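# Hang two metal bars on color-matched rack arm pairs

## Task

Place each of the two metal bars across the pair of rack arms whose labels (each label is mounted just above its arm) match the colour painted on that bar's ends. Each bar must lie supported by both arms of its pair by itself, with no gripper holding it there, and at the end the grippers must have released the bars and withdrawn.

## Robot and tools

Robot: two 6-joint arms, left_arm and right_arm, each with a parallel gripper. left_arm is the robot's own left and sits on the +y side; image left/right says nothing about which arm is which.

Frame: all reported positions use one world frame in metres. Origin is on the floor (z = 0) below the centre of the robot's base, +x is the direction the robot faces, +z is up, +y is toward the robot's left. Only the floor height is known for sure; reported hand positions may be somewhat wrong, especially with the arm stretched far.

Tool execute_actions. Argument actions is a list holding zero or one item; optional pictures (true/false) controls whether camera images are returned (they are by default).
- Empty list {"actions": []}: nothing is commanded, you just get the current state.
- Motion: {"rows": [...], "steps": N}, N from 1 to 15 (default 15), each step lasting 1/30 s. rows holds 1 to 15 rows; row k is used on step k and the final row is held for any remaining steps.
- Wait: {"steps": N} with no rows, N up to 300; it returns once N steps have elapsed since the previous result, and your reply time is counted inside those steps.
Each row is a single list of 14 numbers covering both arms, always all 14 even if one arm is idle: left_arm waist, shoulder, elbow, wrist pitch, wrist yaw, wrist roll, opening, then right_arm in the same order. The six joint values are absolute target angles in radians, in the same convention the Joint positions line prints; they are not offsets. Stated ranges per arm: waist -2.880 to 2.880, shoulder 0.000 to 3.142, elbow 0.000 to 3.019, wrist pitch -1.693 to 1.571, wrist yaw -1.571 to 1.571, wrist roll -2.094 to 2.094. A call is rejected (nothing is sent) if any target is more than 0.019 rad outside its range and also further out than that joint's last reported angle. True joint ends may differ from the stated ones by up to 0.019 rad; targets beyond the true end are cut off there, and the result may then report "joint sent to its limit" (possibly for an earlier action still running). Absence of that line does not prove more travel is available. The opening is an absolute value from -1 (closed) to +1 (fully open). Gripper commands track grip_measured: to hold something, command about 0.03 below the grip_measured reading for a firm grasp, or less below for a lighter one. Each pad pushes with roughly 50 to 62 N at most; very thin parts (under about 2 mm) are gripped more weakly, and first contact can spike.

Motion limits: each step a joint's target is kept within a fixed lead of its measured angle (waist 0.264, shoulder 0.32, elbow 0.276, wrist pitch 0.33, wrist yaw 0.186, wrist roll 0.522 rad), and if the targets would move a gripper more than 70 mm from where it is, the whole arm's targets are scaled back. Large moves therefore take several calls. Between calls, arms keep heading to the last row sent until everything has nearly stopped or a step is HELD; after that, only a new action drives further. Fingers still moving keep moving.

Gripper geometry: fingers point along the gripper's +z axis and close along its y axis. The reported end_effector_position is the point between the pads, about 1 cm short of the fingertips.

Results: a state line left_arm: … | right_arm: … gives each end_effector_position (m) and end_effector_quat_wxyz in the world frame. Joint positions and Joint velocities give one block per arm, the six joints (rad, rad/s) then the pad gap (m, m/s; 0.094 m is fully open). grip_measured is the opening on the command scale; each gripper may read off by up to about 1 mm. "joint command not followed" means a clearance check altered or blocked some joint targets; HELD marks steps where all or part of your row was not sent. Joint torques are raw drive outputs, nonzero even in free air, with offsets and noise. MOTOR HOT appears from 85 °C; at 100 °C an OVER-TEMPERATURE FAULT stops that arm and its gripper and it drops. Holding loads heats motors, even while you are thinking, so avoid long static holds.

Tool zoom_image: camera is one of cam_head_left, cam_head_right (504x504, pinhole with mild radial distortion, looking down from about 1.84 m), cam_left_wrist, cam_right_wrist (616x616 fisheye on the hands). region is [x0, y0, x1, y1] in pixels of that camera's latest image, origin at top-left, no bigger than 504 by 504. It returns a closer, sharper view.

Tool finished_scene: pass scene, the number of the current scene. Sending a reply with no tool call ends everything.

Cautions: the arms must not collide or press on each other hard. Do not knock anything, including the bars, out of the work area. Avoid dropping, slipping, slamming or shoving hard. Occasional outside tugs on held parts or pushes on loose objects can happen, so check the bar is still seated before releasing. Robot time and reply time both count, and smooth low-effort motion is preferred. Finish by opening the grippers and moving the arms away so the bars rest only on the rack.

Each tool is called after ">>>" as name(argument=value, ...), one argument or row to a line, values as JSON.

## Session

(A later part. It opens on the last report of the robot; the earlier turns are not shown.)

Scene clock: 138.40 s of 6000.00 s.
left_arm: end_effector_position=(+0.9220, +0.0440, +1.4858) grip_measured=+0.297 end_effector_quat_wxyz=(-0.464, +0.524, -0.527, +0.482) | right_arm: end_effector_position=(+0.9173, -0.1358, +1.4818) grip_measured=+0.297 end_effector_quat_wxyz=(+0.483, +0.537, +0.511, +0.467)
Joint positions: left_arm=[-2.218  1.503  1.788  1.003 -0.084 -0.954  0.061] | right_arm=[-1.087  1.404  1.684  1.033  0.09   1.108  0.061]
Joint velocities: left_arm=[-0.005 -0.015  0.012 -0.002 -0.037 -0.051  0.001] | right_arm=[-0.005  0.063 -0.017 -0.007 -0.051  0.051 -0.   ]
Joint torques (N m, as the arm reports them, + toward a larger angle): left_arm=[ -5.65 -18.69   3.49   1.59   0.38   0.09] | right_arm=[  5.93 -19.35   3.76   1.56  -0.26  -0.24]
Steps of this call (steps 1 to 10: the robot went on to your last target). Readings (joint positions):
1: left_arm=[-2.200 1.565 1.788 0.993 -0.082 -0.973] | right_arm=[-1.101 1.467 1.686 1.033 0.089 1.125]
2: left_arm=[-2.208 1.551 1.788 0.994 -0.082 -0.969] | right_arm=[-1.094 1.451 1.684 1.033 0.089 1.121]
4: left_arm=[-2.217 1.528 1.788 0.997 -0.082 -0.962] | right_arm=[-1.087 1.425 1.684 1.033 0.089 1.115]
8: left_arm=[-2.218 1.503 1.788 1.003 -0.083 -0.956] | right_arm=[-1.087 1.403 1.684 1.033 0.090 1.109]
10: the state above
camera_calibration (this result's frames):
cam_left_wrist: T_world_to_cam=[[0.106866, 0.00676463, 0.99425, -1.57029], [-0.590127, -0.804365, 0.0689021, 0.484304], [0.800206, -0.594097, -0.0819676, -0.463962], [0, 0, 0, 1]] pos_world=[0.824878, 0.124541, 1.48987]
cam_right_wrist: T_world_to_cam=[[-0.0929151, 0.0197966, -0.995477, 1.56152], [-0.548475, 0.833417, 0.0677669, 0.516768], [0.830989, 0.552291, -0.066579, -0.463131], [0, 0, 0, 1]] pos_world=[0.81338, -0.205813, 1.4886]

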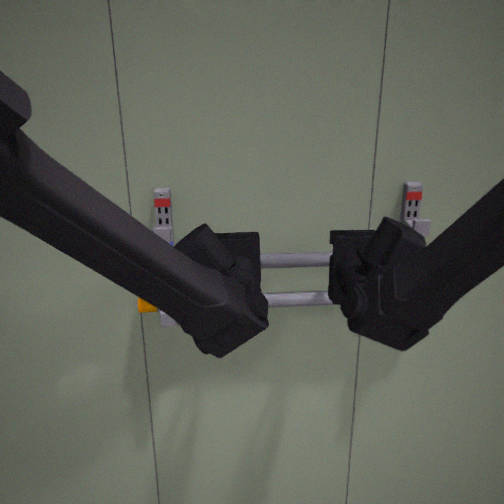

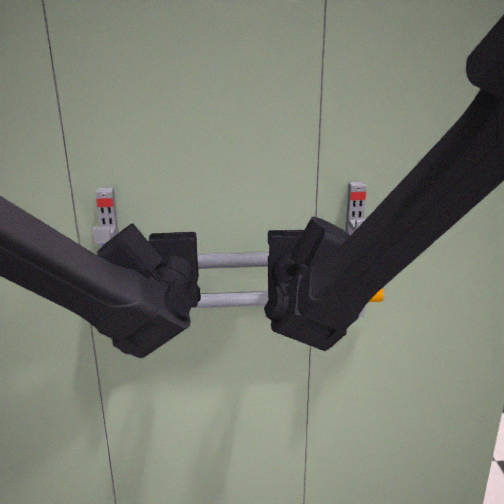

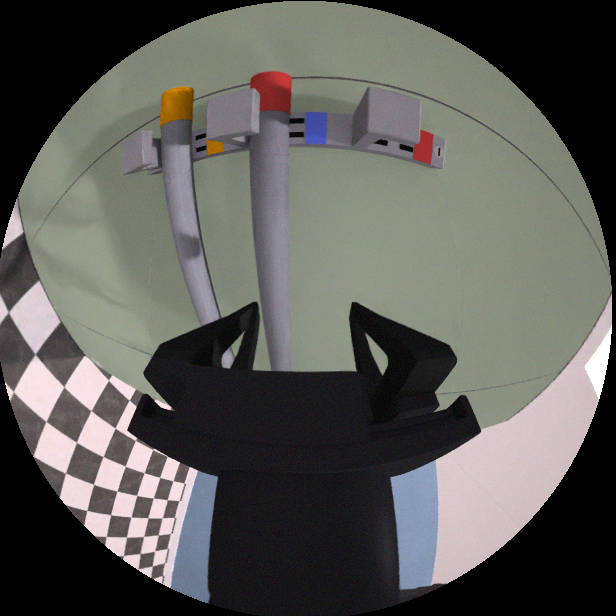

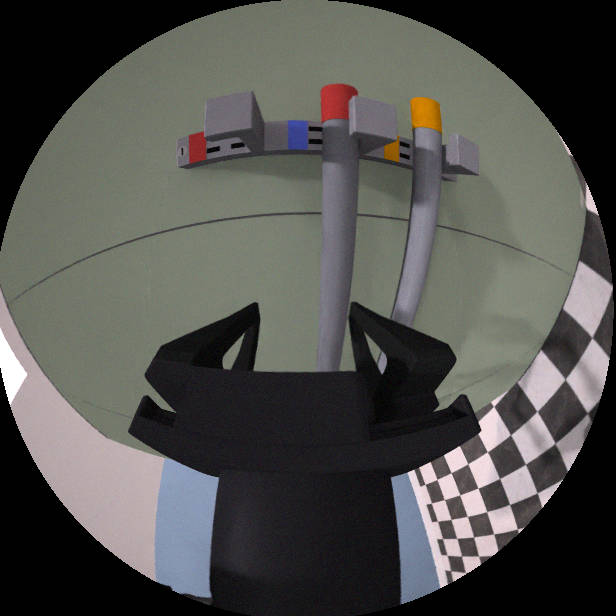

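>>> execute_actions(
  actions=[
    {"rows":[[-2.217,1.527,1.79,1.015,-0.086,-0.95,0.3,-1.082,1.414,1.69,1.033,0.091,1.105,0.3],[-2.215,1.533,1.795,1.01,-0.085,-0.957,0.3,-1.088,1.42,1.695,1.032,0.09,1.112,0.3],[-2.212,1.539,1.8,1.004,-0.084,-0.962,0.3,-1.093,1.426,1.7,1.03,0.089,1.117,0.3],[-2.209,1.544,1.805,0.998,-0.083,-0.966,0.3,-1.097,1.431,1.705,1.029,0.089,1.12,0.3],[-2.206,1.549,1.808,0.993,-0.083,-0.966,0.3,-1.1,1.436,1.708,1.028,0.089,1.12,0.3],[-2.203,1.552,1.81,0.988,-0.083,-0.966,0.3,-1.101,1.44,1.71,1.027,0.089,1.12,0.3]],"steps":9},
  ],
  pictures=false,
)

>>> execute_actions(
  actions=[
    {"rows":[[-2.202,1.555,1.821,0.983,-0.083,-0.966,0.3,-1.101,1.443,1.72,1.023,0.089,1.12,0.3],[-2.201,1.56,1.834,0.974,-0.083,-0.967,0.3,-1.102,1.447,1.733,1.014,0.089,1.121,0.3],[-2.2,1.566,1.852,0.962,-0.082,-0.968,0.3,-1.103,1.453,1.751,1.002,0.089,1.121,0.3],[-2.199,1.573,1.873,0.948,-0.082,-0.968,0.3,-1.103,1.459,1.77,0.989,0.088,1.122,0.3],[-2.197,1.58,1.893,0.935,-0.082,-0.969,0.3,-1.104,1.466,1.789,0.976,0.088,1.122,0.3],[-2.196,1.587,1.913,0.921,-0.082,-0.97,0.3,-1.105,1.472,1.809,0.963,0.088,1.123,0.3],[-2.194,1.594,1.934,0.907,-0.081,-0.971,0.3,-1.106,1.479,1.828,0.95,0.088,1.123,0.3],[-2.192,1.601,1.954,0.894,-0.081,-0.972,0.25,-1.107,1.486,1.847,0.936,0.088,1.124,0.25],[-2.191,1.609,1.974,0.88,-0.081,-0.972,0.2,-1.107,1.493,1.867,0.923,0.088,1.124,0.2],[-2.189,1.616,1.995,0.866,-0.081,-0.973,0.15,-1.108,1.5,1.886,0.91,0.087,1.125,0.15],[-2.188,1.623,2.015,0.853,-0.08,-0.974,0.1,-1.109,1.507,1.905,0.897,0.087,1.125,0.1],[-2.187,1.629,2.031,0.842,-0.08,-0.975,0.05,-1.11,1.513,1.92,0.887,0.087,1.126,0.05],[-2.186,1.633,2.04,0.836,-0.08,-0.975,0.0,-1.11,1.516,1.929,0.881,0.087,1.126,0.0]],"steps":15},
  ],
  pictures=false,
)

>>> execute_actions(
  actions=[
    {"steps":7},
  ],
)

Scene clock: 147.03 s of 6000.00 s.
left_arm: end_effector_position=(+0.9150, +0.0349, +1.4729) grip_measured=+0.297 end_effector_quat_wxyz=(-0.457, +0.525, -0.534, +0.480) | right_arm: end_effector_position=(+0.9104, -0.1277, +1.4658) grip_measured=+0.297 end_effector_quat_wxyz=(+0.475, +0.539, +0.519, +0.464)
Joint positions: left_arm=[-2.218  1.522  1.787  1.003 -0.084 -0.955  0.061] | right_arm=[-1.087  1.427  1.684  1.033  0.09   1.108  0.061]
Joint velocities: left_arm=[-0.005  0.132 -0.012  0.002 -0.051 -0.007 -0.   ] | right_arm=[ 0.005  0.103  0.007 -0.002  0.051  0.007 -0.001]
Joint torques (N m, as the arm reports them, + toward a larger angle): left_arm=[ -5.07 -17.69   4.86   0.52   0.56  -0.06] | right_arm=[  4.11 -19.15   5.58   1.25  -0.39   0.02]
Steps of this call (steps 1 to 30: the robot went on to your last target; steps 31 to 90: nothing new was sent; then 5.33 s passed at rest; steps 91 to 99: all 9 steps of this action). Readings (joint positions):
91: left_arm=[-2.218 1.504 1.787 1.003 -0.084 -0.953] | right_arm=[-1.087 1.412 1.684 1.033 0.090 1.106]
92: left_arm=[-2.218 1.504 1.787 1.003 -0.084 -0.953] | right_arm=[-1.087 1.412 1.684 1.033 0.090 1.106]
94: left_arm=[-2.218 1.506 1.787 1.003 -0.084 -0.953] | right_arm=[-1.087 1.414 1.684 1.033 0.090 1.106]
98: left_arm=[-2.218 1.518 1.787 1.003 -0.084 -0.955] | right_arm=[-1.087 1.423 1.684 1.033 0.090 1.108]
99: the state above

Scene clock: 147.53 s of 6000.00 s.
left_arm: end_effector_position=(+0.9571, +0.0308, +1.4569) grip_measured=+0.004 end_effector_quat_wxyz=(-0.452, +0.525, -0.541, +0.476) | right_arm: end_effector_position=(+0.9557, -0.1244, +1.4545) grip_measured=+0.004 end_effector_quat_wxyz=(+0.470, +0.541, +0.523, +0.462)
Joint positions: left_arm=[-2.203  1.612  2.004  0.857 -0.083 -0.964  0.047] | right_arm=[-1.093  1.509  1.892  0.892  0.089  1.114  0.047]
Joint velocities: left_arm=[ 0.044  0.005  0.173 -0.095 -0.022 -0.037 -0.003] | right_arm=[-0.005 -0.005  0.149 -0.095  0.051 -0.066 -0.004]
Joint torques (N m, as the arm reports them, + toward a larger angle): left_arm=[ -5.31 -19.17   5.77   0.64   0.66  -0.08] | right_arm=[  4.16 -20.65   6.44   1.33  -0.41   0.01]
Steps of this call (steps 1 to 15: all 15 steps of this action). Readings (joint positions):
1: left_arm=[-2.218 1.526 1.787 1.002 -0.084 -0.956] | right_arm=[-1.087 1.430 1.684 1.032 0.090 1.109]
2: left_arm=[-2.218 1.531 1.789 1.000 -0.084 -0.956] | right_arm=[-1.087 1.434 1.687 1.029 0.090 1.109]
4: left_arm=[-2.217 1.544 1.806 0.985 -0.084 -0.957] | right_arm=[-1.087 1.447 1.705 1.015 0.090 1.110]
8: left_arm=[-2.215 1.579 1.881 0.934 -0.084 -0.960] | right_arm=[-1.088 1.478 1.776 0.966 0.090 1.112]
15: the state above

Scene clock: 147.77 s of 6000.00 s.
left_arm: end_effector_position=(+0.9606, +0.0333, +1.4591) grip_measured=+0.002 end_effector_quat_wxyz=(-0.455, +0.525, -0.540, +0.476) | right_arm: end_effector_position=(+0.9580, -0.1254, +1.4557) grip_measured=+0.003 end_effector_quat_wxyz=(+0.471, +0.540, +0.522, +0.462)
Joint positions: left_arm=[-2.201  1.613  2.015  0.852 -0.083 -0.965  0.047] | right_arm=[-1.094  1.51   1.9    0.888  0.089  1.115  0.047]
Joint velocities: left_arm=[ 0.005  0.005 -0.007 -0.042  0.022 -0.007 -0.001] | right_arm=[-0.005  0.034  0.002 -0.022  0.037 -0.022 -0.   ]
Joint torques (N m, as the arm reports them, + toward a larger angle): left_arm=[ -5.3  -19.44   5.69   0.52   0.65  -0.04] | right_arm=[  4.   -20.56   6.62   1.27  -0.4    0.02]
Steps of this call (steps 1 to 7: the robot went on to your last target). Readings (joint positions):
1: left_arm=[-2.202 1.612 2.008 0.855 -0.083 -0.964] | right_arm=[-1.093 1.509 1.896 0.891 0.089 1.115]
2: left_arm=[-2.202 1.612 2.013 0.855 -0.083 -0.964] | right_arm=[-1.094 1.509 1.899 0.890 0.089 1.115]
4: left_arm=[-2.201 1.612 2.015 0.854 -0.083 -0.965] | right_arm=[-1.094 1.509 1.900 0.889 0.089 1.115]
7: the state above
camera_calibration (this result's frames):
cam_left_wrist: T_world_to_cam=[[0.135521, -0.00187294, 0.990773, -1.56996], [-0.600911, -0.795233, 0.0806909, 0.493137], [0.787744, -0.606302, -0.108896, -0.451825], [0, 0, 0, 1]] pos_world=[0.865016, 0.115276, 1.46648]
cam_right_wrist: T_world_to_cam=[[-0.124514, 0.0187977, -0.99204, 1.56419], [-0.558411, 0.825123, 0.0857226, 0.514497], [0.820167, 0.56464, -0.0922424, -0.45515], [0, 0, 0, 1]] pos_world=[0.855363, -0.19693, 1.46565]

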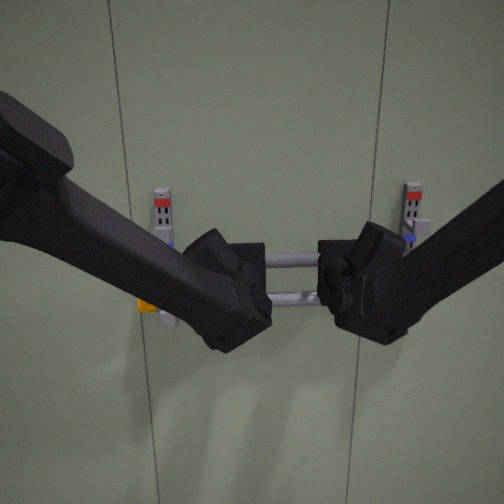

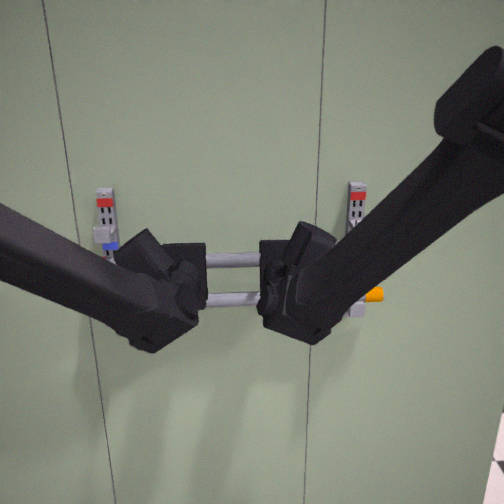

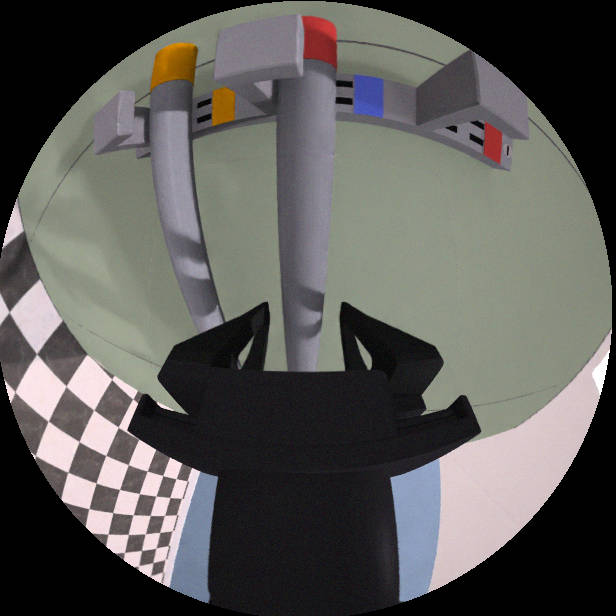

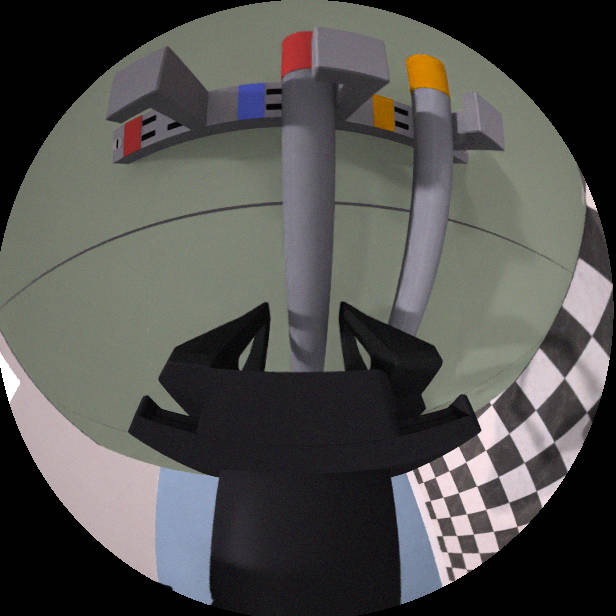

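>>> execute_actions(
  actions=[],
)

Scene clock: 162.10 s of 6000.00 s.
left_arm: end_effector_position=(+0.9606, +0.0332, +1.4590) grip_measured=+0.002 end_effector_quat_wxyz=(-0.454, +0.525, -0.540, +0.476) | right_arm: end_effector_position=(+0.9578, -0.1252, +1.4552) grip_measured=+0.003 end_effector_quat_wxyz=(+0.471, +0.541, +0.523, +0.462)
Joint positions: left_arm=[-2.201  1.613  2.015  0.852 -0.083 -0.965  0.047] | right_arm=[-1.094  1.51   1.9    0.887  0.089  1.116  0.047]
Joint velocities: left_arm=[ 0.005 -0.015 -0.002  0.007  0.007 -0.051 -0.001] | right_arm=[-0.005 -0.005  0.002  0.022 -0.022  0.007  0.   ]
Joint torques (N m, as the arm reports them, + toward a larger angle): left_arm=[ -5.4  -19.56   5.77   0.52   0.65  -0.05] | right_arm=[  4.2  -20.52   6.57   1.22  -0.4    0.02]
Steps of this call (steps 1 to 30: the robot went on to your last target; steps 31 to 90: nothing new was sent; then 11.33 s passed at rest). Readings (joint positions):
1: left_arm=[-2.201 1.613 2.015 0.852 -0.083 -0.965] | right_arm=[-1.094 1.510 1.900 0.887 0.089 1.115]
2: left_arm=[-2.201 1.613 2.015 0.852 -0.083 -0.965] | right_arm=[-1.094 1.510 1.900 0.887 0.089 1.115]
4: left_arm=[-2.201 1.613 2.015 0.852 -0.083 -0.965] | right_arm=[-1.094 1.510 1.900 0.887 0.089 1.116]
8: left_arm=[-2.201 1.613 2.015 0.852 -0.083 -0.965] | right_arm=[-1.094 1.510 1.900 0.887 0.089 1.116]
90: the state above
All arms were judged still, so your last target was given up. Only a new action makes them travel on or press farther. Fingers that are still opening or closing keep moving.
camera_calibration (this result's frames):
cam_left_wrist: T_world_to_cam=[[0.136148, -0.00157888, 0.990687, -1.5703], [-0.601171, -0.794968, 0.081351, 0.492327], [0.787437, -0.606649, -0.109183, -0.451162], [0, 0, 0, 1]] pos_world=[0.865028, 0.115209, 1.46637]
cam_right_wrist: T_world_to_cam=[[-0.125525, 0.0191063, -0.991906, 1.56453], [-0.55871, 0.82483, 0.0865924, 0.513253], [0.819809, 0.565058, -0.0928619, -0.453908], [0, 0, 0, 1]] pos_world=[0.855265, -0.196754, 1.46528]

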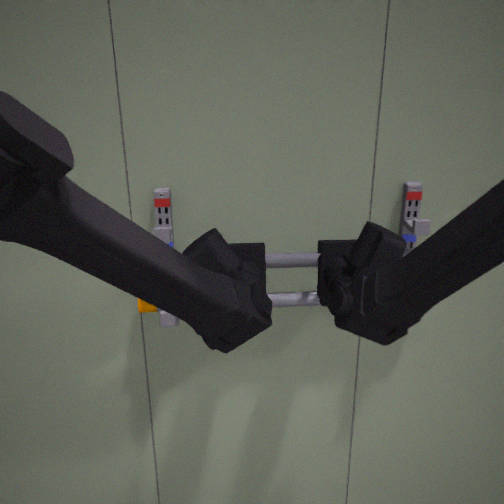

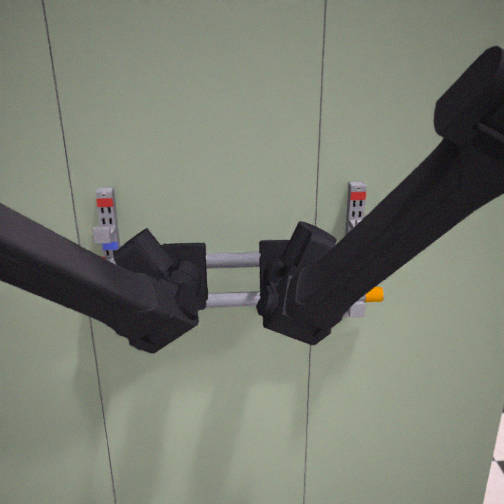

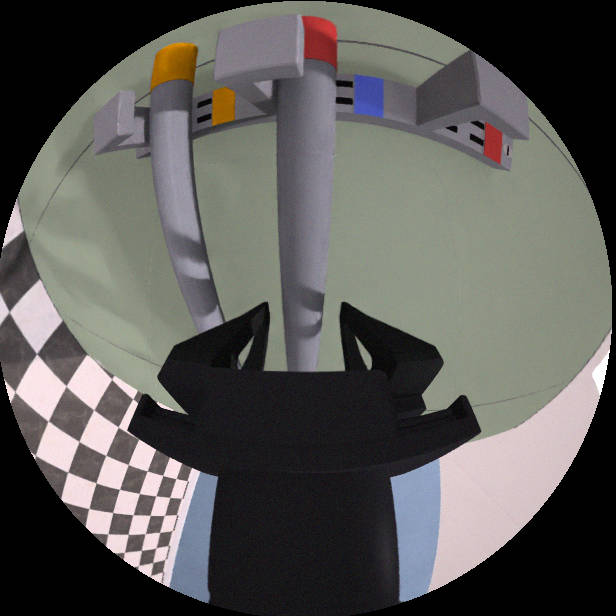

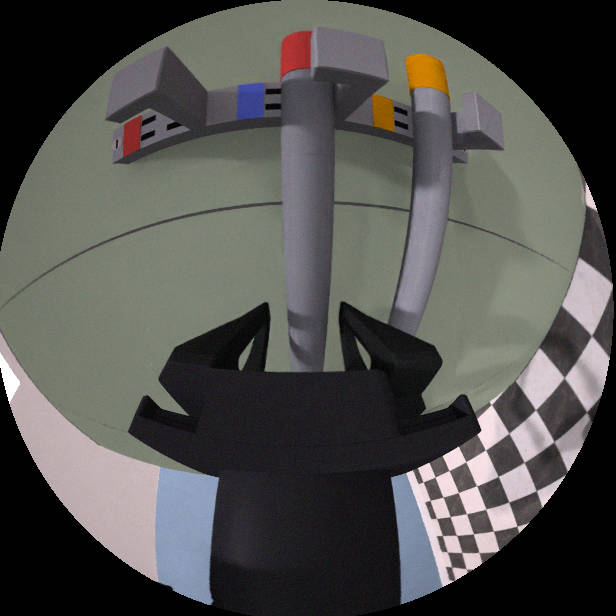

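>>> execute_actions(
  actions=[
    {"rows":[[-2.186,1.633,2.04,0.836,-0.08,-0.975,-0.1,-1.11,1.516,1.929,0.881,0.087,1.126,-0.1],[-2.186,1.633,2.04,0.836,-0.08,-0.975,-0.2,-1.11,1.516,1.929,0.881,0.087,1.126,-0.2],[-2.186,1.633,2.04,0.836,-0.08,-0.975,-0.3,-1.11,1.516,1.929,0.881,0.087,1.126,-0.3],[-2.186,1.633,2.04,0.836,-0.08,-0.975,-0.38,-1.11,1.516,1.929,0.881,0.087,1.126,-0.37],[-2.186,1.633,2.04,0.836,-0.08,-0.975,-0.43,-1.11,1.516,1.929,0.881,0.087,1.126,-0.42],[-2.186,1.633,2.04,0.836,-0.08,-0.975,-0.46,-1.11,1.516,1.929,0.881,0.087,1.126,-0.44],[-2.186,1.633,2.04,0.836,-0.08,-0.975,-0.48,-1.11,1.516,1.929,0.881,0.087,1.126,-0.46],[-2.186,1.633,2.04,0.836,-0.08,-0.975,-0.49,-1.11,1.516,1.929,0.881,0.087,1.126,-0.47],[-2.186,1.633,2.04,0.836,-0.08,-0.975,-0.50,-1.11,1.516,1.929,0.881,0.087,1.126,-0.48],[-2.186,1.633,2.04,0.836,-0.08,-0.975,-0.51,-1.11,1.516,1.929,0.881,0.087,1.126,-0.49],[-2.186,1.633,2.04,0.836,-0.08,-0.975,-0.52,-1.11,1.516,1.929,0.881,0.087,1.126,-0.50],[-2.186,1.633,2.04,0.836,-0.08,-0.975,-0.53,-1.11,1.516,1.929,0.881,0.087,1.126,-0.51],[-2.186,1.633,2.04,0.836,-0.08,-0.975,-0.545,-1.11,1.516,1.929,0.881,0.087,1.126,-0.525]],"steps":15},
  ],
  pictures=false,
)

>>> execute_actions(
  actions=[
    {"steps":10},
  ],
  pictures=false,
)

Scene clock: 166.33 s of 6000.00 s.
left_arm: end_effector_position=(+0.9603, +0.0329, +1.4578) grip_measured=-0.498 end_effector_quat_wxyz=(-0.453, +0.525, -0.541, +0.476) | right_arm: end_effector_position=(+0.9571, -0.1245, +1.4531) grip_measured=-0.478 end_effector_quat_wxyz=(+0.469, +0.541, +0.524, +0.461)
Joint positions: left_arm=[-2.201  1.614  2.015  0.85  -0.083 -0.966  0.024] | right_arm=[-1.094  1.512  1.9    0.884  0.089  1.116  0.025]
Joint velocities: left_arm=[-0.005  0.015  0.002  0.012 -0.037  0.022  0.   ] | right_arm=[ 0.015  0.005 -0.007  0.002  0.037 -0.007  0.   ]
Joint torques (N m, as the arm reports them, + toward a larger angle): left_arm=[ -5.36 -19.7    5.8    0.64   0.65  -0.04] | right_arm=[  4.18 -20.66   6.53   1.31  -0.41   0.  ]
Steps of this call (steps 1 to 90: nothing new was sent; then 0.73 s passed at rest; steps 91 to 105: all 15 steps of this action). Readings (joint positions):
91: left_arm=[-2.201 1.613 2.015 0.852 -0.083 -0.966] | right_arm=[-1.094 1.510 1.900 0.887 0.089 1.116]
92: left_arm=[-2.201 1.613 2.015 0.852 -0.083 -0.966] | right_arm=[-1.094 1.510 1.900 0.887 0.089 1.116]
94: left_arm=[-2.201 1.613 2.015 0.852 -0.083 -0.966] | right_arm=[-1.094 1.510 1.900 0.887 0.089 1.116]
98: left_arm=[-2.201 1.614 2.015 0.850 -0.083 -0.966] | right_arm=[-1.094 1.512 1.900 0.884 0.089 1.116]
105: the state above

Scene clock: 166.67 s of 6000.00 s.
left_arm: end_effector_position=(+0.9603, +0.0329, +1.4578) grip_measured=-0.498 end_effector_quat_wxyz=(-0.453, +0.525, -0.541, +0.476) | right_arm: end_effector_position=(+0.9571, -0.1245, +1.4531) grip_measured=-0.478 end_effector_quat_wxyz=(+0.469, +0.541, +0.524, +0.461)
Joint positions: left_arm=[-2.201  1.614  2.015  0.85  -0.083 -0.966  0.024] | right_arm=[-1.094  1.512  1.9    0.884  0.089  1.116  0.025]
Joint velocities: left_arm=[ 0.005  0.005 -0.012 -0.002 -0.007 -0.007 -0.   ] | right_arm=[-0.005 -0.005  0.012 -0.012 -0.037 -0.037 -0.   ]
Joint torques (N m, as the arm reports them, + toward a larger angle): left_arm=[ -5.39 -19.76   5.8    0.62   0.66  -0.05] | right_arm=[  4.42 -20.65   6.56   1.34  -0.42  -0.01]
Steps of this call (steps 1 to 10: the robot went on to your last target). Readings (joint positions):
1: left_arm=[-2.201 1.614 2.015 0.850 -0.083 -0.966] | right_arm=[-1.094 1.512 1.900 0.884 0.089 1.116]
2: left_arm=[-2.201 1.614 2.015 0.850 -0.083 -0.966] | right_arm=[-1.094 1.512 1.900 0.884 0.089 1.116]
4: left_arm=[-2.201 1.614 2.015 0.850 -0.083 -0.966] | right_arm=[-1.094 1.512 1.900 0.884 0.089 1.116]
8: left_arm=[-2.201 1.614 2.015 0.850 -0.083 -0.966] | right_arm=[-1.094 1.512 1.900 0.884 0.089 1.116]
10: the state above

>>> execute_actions(
  actions=[
    {"rows":[[-2.193,1.621,2.039,0.842,-0.079,-0.971,-0.545,-1.103,1.505,1.928,0.885,0.086,1.122,-0.525],[-2.199,1.609,2.038,0.848,-0.079,-0.967,-0.545,-1.096,1.494,1.927,0.889,0.085,1.118,-0.525],[-2.206,1.597,2.037,0.854,-0.078,-0.963,-0.545,-1.089,1.483,1.926,0.893,0.084,1.114,-0.525],[-2.212,1.585,2.036,0.860,-0.077,-0.960,-0.545,-1.081,1.471,1.925,0.897,0.083,1.109,-0.525],[-2.219,1.573,2.035,0.866,-0.077,-0.956,-0.545,-1.074,1.460,1.924,0.901,0.082,1.105,-0.525],[-2.225,1.562,2.035,0.871,-0.076,-0.952,-0.545,-1.067,1.449,1.923,0.905,0.081,1.101,-0.525],[-2.228,1.557,2.030,0.871,-0.077,-0.949,-0.545,-1.064,1.443,1.918,0.904,0.082,1.098,-0.525],[-2.232,1.551,2.025,0.871,-0.078,-0.945,-0.545,-1.061,1.438,1.913,0.904,0.083,1.095,-0.525],[-2.235,1.546,2.020,0.871,-0.080,-0.942,-0.545,-1.058,1.432,1.909,0.903,0.084,1.092,-0.525],[-2.239,1.541,2.015,0.871,-0.081,-0.939,-0.545,-1.055,1.427,1.904,0.903,0.085,1.089,-0.525],[-2.242,1.535,2.010,0.872,-0.082,-0.935,-0.545,-1.052,1.421,1.899,0.902,0.086,1.087,-0.525],[-2.246,1.530,2.005,0.872,-0.083,-0.932,-0.545,-1.049,1.415,1.894,0.902,0.087,1.084,-0.525],[-2.249,1.525,2.000,0.872,-0.085,-0.929,-0.545,-1.046,1.410,1.890,0.901,0.088,1.081,-0.525],[-2.253,1.519,1.995,0.872,-0.086,-0.925,-0.545,-1.043,1.404,1.885,0.901,0.089,1.078,-0.525],[-2.256,1.514,1.990,0.872,-0.087,-0.922,-0.545,-1.040,1.399,1.880,0.900,0.090,1.075,-0.525]],"steps":15},
  ],
  pictures=false,
)

>>> execute_actions(
  actions=[
    {"steps":14},
  ],
)

Scene clock: 172.87 s of 6000.00 s.
left_arm: end_effector_position=(+0.9578, +0.0338, +1.4642) grip_measured=-0.498 end_effector_quat_wxyz=(-0.453, +0.527, -0.545, +0.470) | right_arm: end_effector_position=(+0.9547, -0.1245, +1.4591) grip_measured=-0.478 end_effector_quat_wxyz=(+0.467, +0.543, +0.525, +0.459)
Joint positions: left_arm=[-2.21   1.59   1.984  0.85  -0.095 -0.951  0.024] | right_arm=[-1.086  1.492  1.875  0.884  0.097  1.11   0.025]
Joint velocities: left_arm=[-0.063 -0.142 -0.149  0.002 -0.095  0.095 -0.001] | right_arm=[ 0.044 -0.112 -0.129 -0.007  0.125 -0.051  0.001]
Joint torques (N m, as the arm reports them, + toward a larger angle): left_arm=[ -9.22 -26.76   5.03   1.73   0.89   0.16] | right_arm=[  8.15 -26.31   5.32   1.98  -0.61  -0.37]
Steps of this call (steps 1 to 15: the robot went on to your last target; steps 16 to 90: nothing new was sent; then 2.70 s passed at rest; steps 91 to 105: all 15 steps of this action). Readings (joint positions):
91: left_arm=[-2.201 1.614 2.015 0.850 -0.083 -0.966] | right_arm=[-1.094 1.512 1.900 0.884 0.089 1.116]
92: left_arm=[-2.201 1.614 2.015 0.850 -0.083 -0.966] | right_arm=[-1.094 1.512 1.900 0.884 0.089 1.116]
94: left_arm=[-2.201 1.614 2.015 0.850 -0.083 -0.966] | right_arm=[-1.094 1.512 1.900 0.884 0.089 1.116]
98: left_arm=[-2.201 1.612 2.015 0.850 -0.083 -0.964] | right_arm=[-1.094 1.510 1.900 0.884 0.088 1.115]
105: the state above

Scene clock: 173.33 s of 6000.00 s.
left_arm: end_effector_position=(+0.9607, +0.0339, +1.4783) grip_measured=-0.498 end_effector_quat_wxyz=(-0.454, +0.526, -0.541, +0.473) | right_arm: end_effector_position=(+0.9580, -0.1254, +1.4744) grip_measured=-0.478 end_effector_quat_wxyz=(+0.471, +0.541, +0.523, +0.460)
Joint positions: left_arm=[-2.226  1.571  1.974  0.85  -0.097 -0.938  0.024] | right_arm=[-1.072  1.468  1.864  0.882  0.099  1.093  0.025]
Joint velocities: left_arm=[-0.005 -0.015  0.007 -0.012 -0.037 -0.022 -0.   ] | right_arm=[-0.015  0.005 -0.007  0.012 -0.066 -0.051 -0.001]
Joint torques (N m, as the arm reports them, + toward a larger angle): left_arm=[ -8.52 -26.14   5.16   1.79   0.92   0.19] | right_arm=[  8.13 -26.59   5.59   2.12  -0.68  -0.29]
Steps of this call (steps 1 to 14: the robot went on to your last target). Readings (joint positions):
1: left_arm=[-2.212 1.586 1.980 0.850 -0.096 -0.948] | right_arm=[-1.084 1.488 1.871 0.884 0.098 1.108]
2: left_arm=[-2.215 1.583 1.978 0.850 -0.096 -0.946] | right_arm=[-1.083 1.484 1.868 0.884 0.098 1.107]
4: left_arm=[-2.219 1.577 1.976 0.850 -0.096 -0.941] | right_arm=[-1.078 1.478 1.867 0.884 0.098 1.103]
8: left_arm=[-2.226 1.571 1.974 0.850 -0.097 -0.938] | right_arm=[-1.072 1.469 1.864 0.882 0.099 1.094]
14: the state above
camera_calibration (this result's frames):
cam_left_wrist: T_world_to_cam=[[0.141271, -0.00541835, 0.989956, -1.59315], [-0.598727, -0.796838, 0.0810799, 0.489588], [0.788396, -0.604168, -0.115815, -0.439888], [0, 0, 0, 1]] pos_world=[0.865002, 0.115724, 1.48651]
cam_right_wrist: T_world_to_cam=[[-0.128088, 0.0170831, -0.991616, 1.58538], [-0.55671, 0.826228, 0.0861447, 0.51078], [0.820772, 0.563077, -0.0963194, -0.448238], [0, 0, 0, 1]] pos_world=[0.855326, -0.196711, 1.48492]

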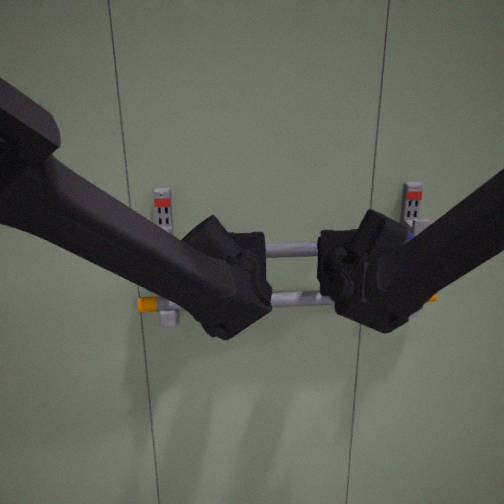

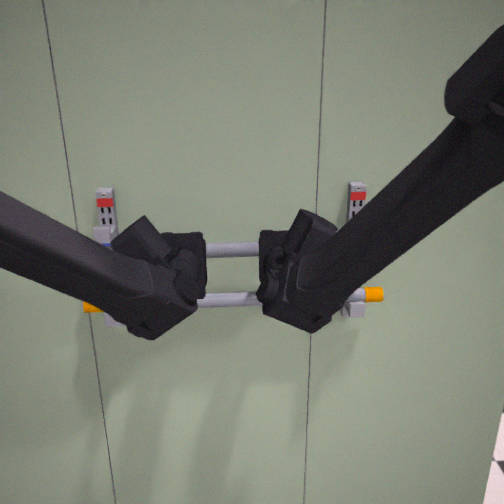

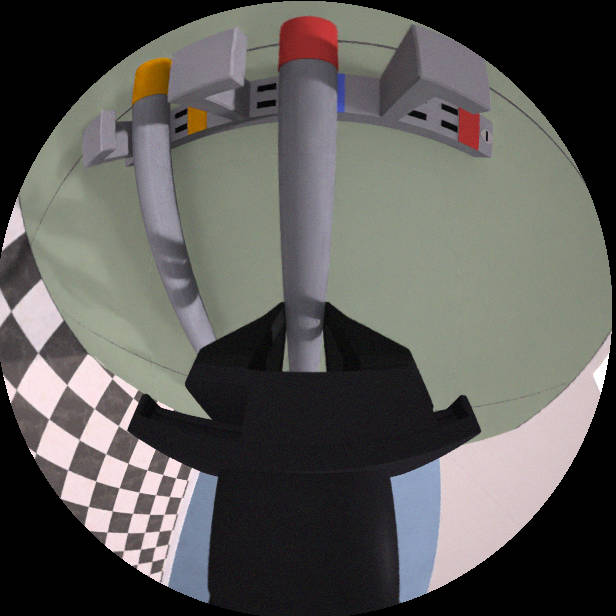

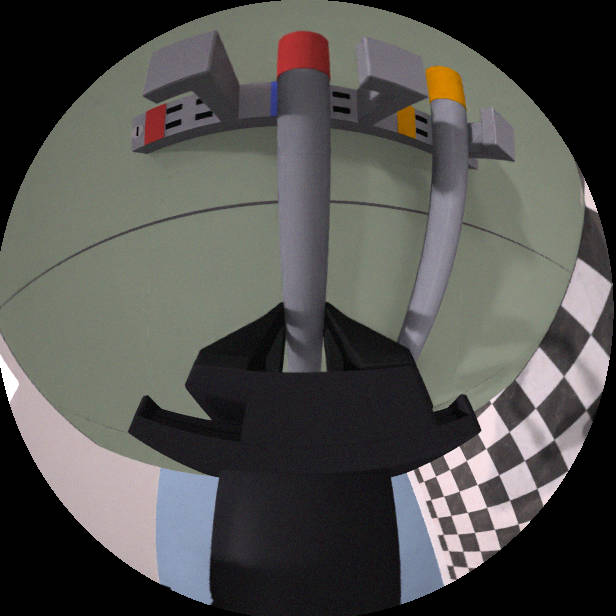

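>>> execute_actions(
  actions=[
    {"rows":[[-2.259,1.510,1.990,0.882,-0.088,-0.920,-0.545,-1.038,1.395,1.880,0.911,0.090,1.074,-0.525],[-2.262,1.506,1.988,0.892,-0.088,-0.918,-0.545,-1.036,1.391,1.878,0.922,0.090,1.073,-0.525],[-2.262,1.503,1.976,0.901,-0.088,-0.918,-0.545,-1.036,1.388,1.867,0.931,0.090,1.072,-0.525],[-2.262,1.499,1.962,0.911,-0.088,-0.917,-0.545,-1.036,1.384,1.854,0.940,0.090,1.072,-0.525],[-2.263,1.495,1.948,0.920,-0.089,-0.917,-0.545,-1.036,1.380,1.840,0.949,0.091,1.072,-0.525],[-2.263,1.491,1.934,0.929,-0.089,-0.917,-0.545,-1.036,1.377,1.827,0.958,0.091,1.072,-0.525],[-2.263,1.487,1.920,0.939,-0.089,-0.916,-0.545,-1.035,1.373,1.814,0.966,0.091,1.072,-0.525],[-2.263,1.483,1.906,0.948,-0.089,-0.916,-0.545,-1.035,1.369,1.801,0.975,0.091,1.071,-0.525],[-2.264,1.479,1.892,0.957,-0.089,-0.916,-0.545,-1.035,1.365,1.788,0.984,0.091,1.071,-0.525],[-2.264,1.475,1.878,0.967,-0.089,-0.915,-0.545,-1.035,1.361,1.774,0.993,0.091,1.071,-0.525],[-2.264,1.471,1.864,0.976,-0.089,-0.915,-0.545,-1.035,1.357,1.761,1.002,0.091,1.071,-0.525],[-2.264,1.467,1.850,0.985,-0.090,-0.915,-0.545,-1.035,1.354,1.748,1.011,0.091,1.071,-0.525],[-2.265,1.463,1.836,0.995,-0.090,-0.914,-0.545,-1.035,1.350,1.735,1.020,0.091,1.071,-0.525]],"steps":15},
  ],
  pictures=false,
)

>>> execute_actions(
  actions=[
    {"steps":8},
  ],
)

Scene clock: 179.30 s of 6000.00 s.
left_arm: end_effector_position=(+0.9305, +0.0334, +1.4835) grip_measured=-0.498 end_effector_quat_wxyz=(-0.455, +0.525, -0.540, +0.474) | right_arm: end_effector_position=(+0.9279, -0.1248, +1.4798) grip_measured=-0.478 end_effector_quat_wxyz=(+0.472, +0.540, +0.523, +0.461)
Joint positions: left_arm=[-2.236  1.517  1.83   0.945 -0.097 -0.93   0.024] | right_arm=[-1.065  1.415  1.727  0.969  0.099  1.086  0.025]
Joint velocities: left_arm=[-0.005 -0.054 -0.168  0.134 -0.037 -0.007 -0.   ] | right_arm=[-0.005 -0.044 -0.149  0.105  0.037 -0.022 -0.   ]
Joint torques (N m, as the arm reports them, + toward a larger angle): left_arm=[ -8.2  -24.9    4.72   2.38   0.8    0.17] | right_arm=[  7.82 -25.5    5.29   2.96  -0.66  -0.24]
Steps of this call (steps 1 to 30: the robot went on to your last target; steps 31 to 90: nothing new was sent; then 2.47 s passed at rest; steps 91 to 105: all 15 steps of this action). Readings (joint positions):
91: left_arm=[-2.227 1.571 1.974 0.850 -0.097 -0.938] | right_arm=[-1.072 1.468 1.864 0.882 0.099 1.093]
92: left_arm=[-2.227 1.570 1.974 0.850 -0.097 -0.938] | right_arm=[-1.072 1.468 1.864 0.882 0.099 1.093]
94: left_arm=[-2.227 1.567 1.967 0.853 -0.097 -0.937] | right_arm=[-1.072 1.466 1.857 0.883 0.099 1.093]
98: left_arm=[-2.230 1.548 1.918 0.883 -0.097 -0.933] | right_arm=[-1.068 1.446 1.811 0.911 0.099 1.090]
105: the state above

Scene clock: 179.57 s of 6000.00 s.
left_arm: end_effector_position=(+0.9289, +0.0337, +1.4831) grip_measured=-0.498 end_effector_quat_wxyz=(-0.456, +0.526, -0.540, +0.473) | right_arm: end_effector_position=(+0.9262, -0.1246, +1.4792) grip_measured=-0.478 end_effector_quat_wxyz=(+0.472, +0.540, +0.522, +0.461)
Joint positions: left_arm=[-2.236  1.516  1.825  0.951 -0.099 -0.929  0.024] | right_arm=[-1.065  1.415  1.722  0.974  0.099  1.086  0.025]
Joint velocities: left_arm=[-0.024 -0.005  0.007  0.012 -0.066  0.007  0.001] | right_arm=[ 0.005  0.005 -0.012  0.017 -0.066 -0.037 -0.001]
Joint torques (N m, as the arm reports them, + toward a larger angle): left_arm=[ -8.47 -24.97   4.32   2.49   0.9    0.18] | right_arm=[  7.73 -25.44   4.9    3.13  -0.67  -0.26]
Steps of this call (steps 1 to 8: the robot went on to your last target). Readings (joint positions):
1: left_arm=[-2.236 1.517 1.826 0.948 -0.098 -0.930] | right_arm=[-1.065 1.415 1.724 0.972 0.099 1.086]
2: left_arm=[-2.236 1.517 1.825 0.950 -0.099 -0.930] | right_arm=[-1.065 1.415 1.722 0.973 0.100 1.086]
4: left_arm=[-2.236 1.517 1.825 0.951 -0.099 -0.930] | right_arm=[-1.065 1.415 1.722 0.974 0.100 1.086]
8: the state above
camera_calibration (this result's frames):
cam_left_wrist: T_world_to_cam=[[0.137012, -0.00480659, 0.990558, -1.59036], [-0.596744, -0.798566, 0.0786657, 0.471726], [0.790648, -0.601888, -0.112282, -0.421851], [0, 0, 0, 1]] pos_world=[0.832934, 0.115153, 1.49087]
cam_right_wrist: T_world_to_cam=[[-0.124573, 0.0170194, -0.992064, 1.58339], [-0.557052, 0.826206, 0.0841228, 0.495303], [0.821081, 0.563111, -0.0934424, -0.426693], [0, 0, 0, 1]] pos_world=[0.823508, -0.195896, 1.48929]

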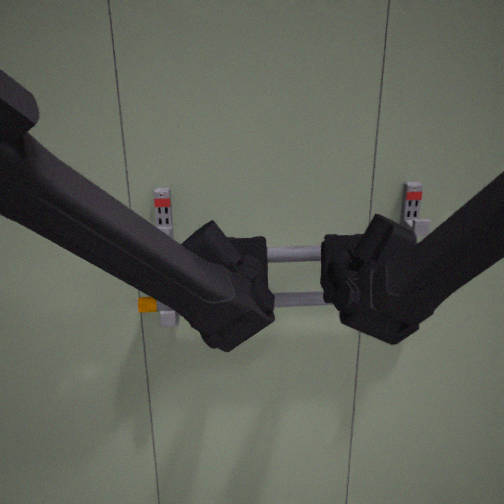

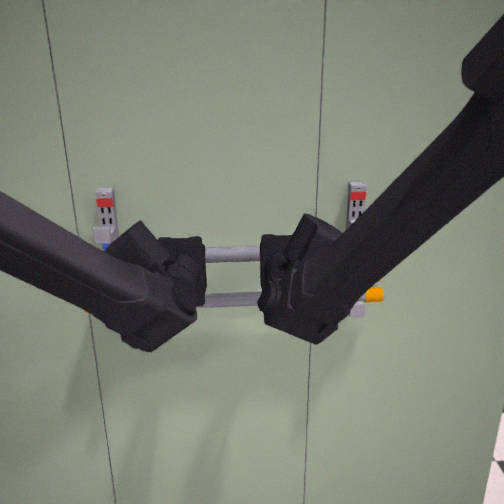

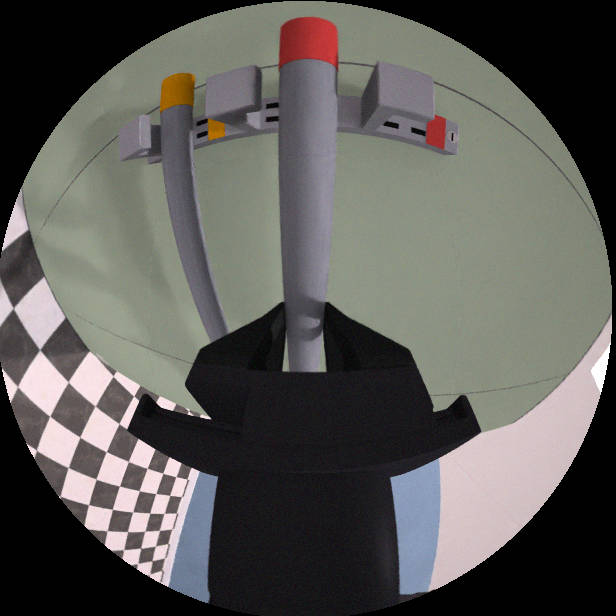

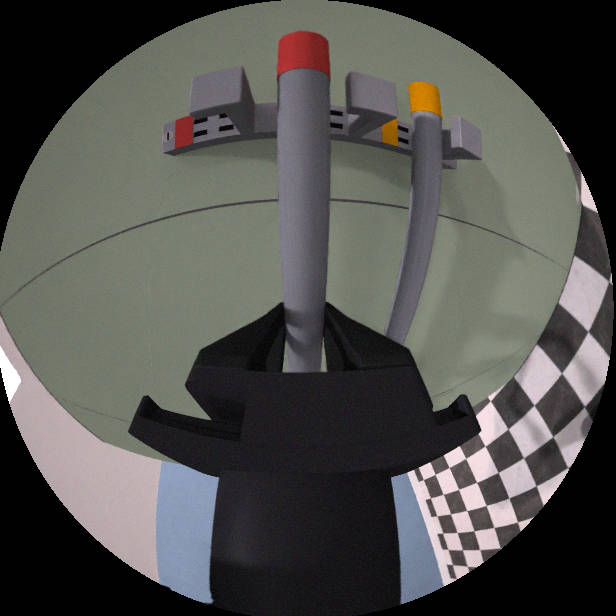

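>>> execute_actions(
  actions=[
    {"rows":[[-2.265,1.459,1.822,1.004,-0.090,-0.914,-0.545,-1.035,1.346,1.722,1.029,0.091,1.071,-0.525],[-2.265,1.455,1.808,1.014,-0.090,-0.914,-0.545,-1.035,1.342,1.709,1.038,0.091,1.071,-0.525],[-2.265,1.451,1.794,1.023,-0.090,-0.913,-0.545,-1.035,1.338,1.695,1.047,0.091,1.071,-0.525],[-2.266,1.447,1.780,1.032,-0.090,-0.913,-0.545,-1.035,1.335,1.682,1.055,0.091,1.071,-0.525],[-2.266,1.443,1.766,1.042,-0.090,-0.913,-0.545,-1.035,1.331,1.669,1.064,0.091,1.071,-0.525],[-2.266,1.439,1.752,1.051,-0.090,-0.913,-0.545,-1.035,1.327,1.656,1.073,0.091,1.071,-0.525],[-2.266,1.435,1.738,1.060,-0.091,-0.912,-0.545,-1.034,1.323,1.642,1.082,0.091,1.071,-0.525],[-2.266,1.431,1.724,1.070,-0.091,-0.912,-0.545,-1.034,1.319,1.629,1.091,0.091,1.071,-0.525],[-2.266,1.427,1.710,1.079,-0.091,-0.912,-0.545,-1.034,1.315,1.616,1.100,0.091,1.071,-0.525],[-2.267,1.423,1.696,1.088,-0.091,-0.912,-0.545,-1.034,1.312,1.603,1.108,0.091,1.071,-0.525],[-2.267,1.419,1.682,1.098,-0.091,-0.911,-0.545,-1.034,1.308,1.590,1.117,0.091,1.071,-0.525],[-2.267,1.415,1.668,1.107,-0.091,-0.911,-0.545,-1.034,1.304,1.576,1.126,0.091,1.071,-0.525],[-2.267,1.411,1.655,1.116,-0.091,-0.911,-0.545,-1.034,1.300,1.563,1.135,0.091,1.071,-0.525]],"steps":15},
  ],
  pictures=false,
)

>>> execute_actions(
  actions=[
    {"steps":8},
  ],
  pictures=false,
)

Scene clock: 185.33 s of 6000.00 s.
left_arm: end_effector_position=(+0.8838, +0.0333, +1.4801) grip_measured=-0.498 end_effector_quat_wxyz=(-0.453, +0.526, -0.543, +0.473) | right_arm: end_effector_position=(+0.8815, -0.1233, +1.4765) grip_measured=-0.478 end_effector_quat_wxyz=(+0.469, +0.541, +0.525, +0.460)
Joint positions: left_arm=[-2.237  1.466  1.649  1.066 -0.099 -0.928  0.024] | right_arm=[-1.064  1.367  1.555  1.084  0.099  1.085  0.025]
Joint velocities: left_arm=[-0.015 -0.034 -0.154  0.125 -0.022 -0.007 -0.001] | right_arm=[ 0.005 -0.024 -0.173  0.125  0.037  0.037 -0.   ]
Joint torques (N m, as the arm reports them, + toward a larger angle): left_arm=[ -8.25 -23.28   4.05   2.28   0.9    0.18] | right_arm=[  7.86 -23.83   4.61   2.99  -0.65  -0.26]
Steps of this call (steps 1 to 15: the robot went on to your last target; steps 16 to 90: nothing new was sent; then 2.27 s passed at rest; steps 91 to 105: all 15 steps of this action). Readings (joint positions):
91: left_arm=[-2.236 1.516 1.823 0.951 -0.099 -0.929] | right_arm=[-1.065 1.415 1.720 0.975 0.099 1.085]
92: left_arm=[-2.236 1.514 1.818 0.955 -0.099 -0.929] | right_arm=[-1.065 1.413 1.715 0.979 0.099 1.085]
94: left_arm=[-2.236 1.507 1.796 0.969 -0.099 -0.928] | right_arm=[-1.065 1.406 1.694 0.992 0.099 1.085]
98: left_arm=[-2.237 1.490 1.739 1.006 -0.099 -0.928] | right_arm=[-1.064 1.390 1.641 1.027 0.099 1.085]
105: the state above

Scene clock: 185.60 s of 6000.00 s.
left_arm: end_effector_position=(+0.8824, +0.0332, +1.4806) grip_measured=-0.498 end_effector_quat_wxyz=(-0.454, +0.526, -0.543, +0.472) | right_arm: end_effector_position=(+0.8802, -0.1233, +1.4770) grip_measured=-0.478 end_effector_quat_wxyz=(+0.469, +0.541, +0.525, +0.460)
Joint positions: left_arm=[-2.238  1.464  1.644  1.071 -0.1   -0.926  0.024] | right_arm=[-1.063  1.365  1.55   1.089  0.099  1.085  0.025]
Joint velocities: left_arm=[ 0.005 -0.005  0.007  0.002  0.051  0.007  0.001] | right_arm=[-0.005  0.005 -0.012  0.002  0.066 -0.037  0.   ]
Joint torques (N m, as the arm reports them, + toward a larger angle): left_arm=[ -8.   -23.81   3.61   2.51   0.9    0.15] | right_arm=[  7.33 -24.24   4.2    3.06  -0.66  -0.25]
Steps of this call (steps 1 to 8: the robot went on to your last target). Readings (joint positions):
1: left_arm=[-2.237 1.465 1.646 1.069 -0.100 -0.928] | right_arm=[-1.064 1.366 1.551 1.087 0.100 1.085]
2: left_arm=[-2.237 1.465 1.645 1.071 -0.100 -0.928] | right_arm=[-1.064 1.366 1.550 1.088 0.100 1.085]
4: left_arm=[-2.237 1.465 1.644 1.071 -0.100 -0.928] | right_arm=[-1.064 1.366 1.550 1.089 0.100 1.085]
8: the state above


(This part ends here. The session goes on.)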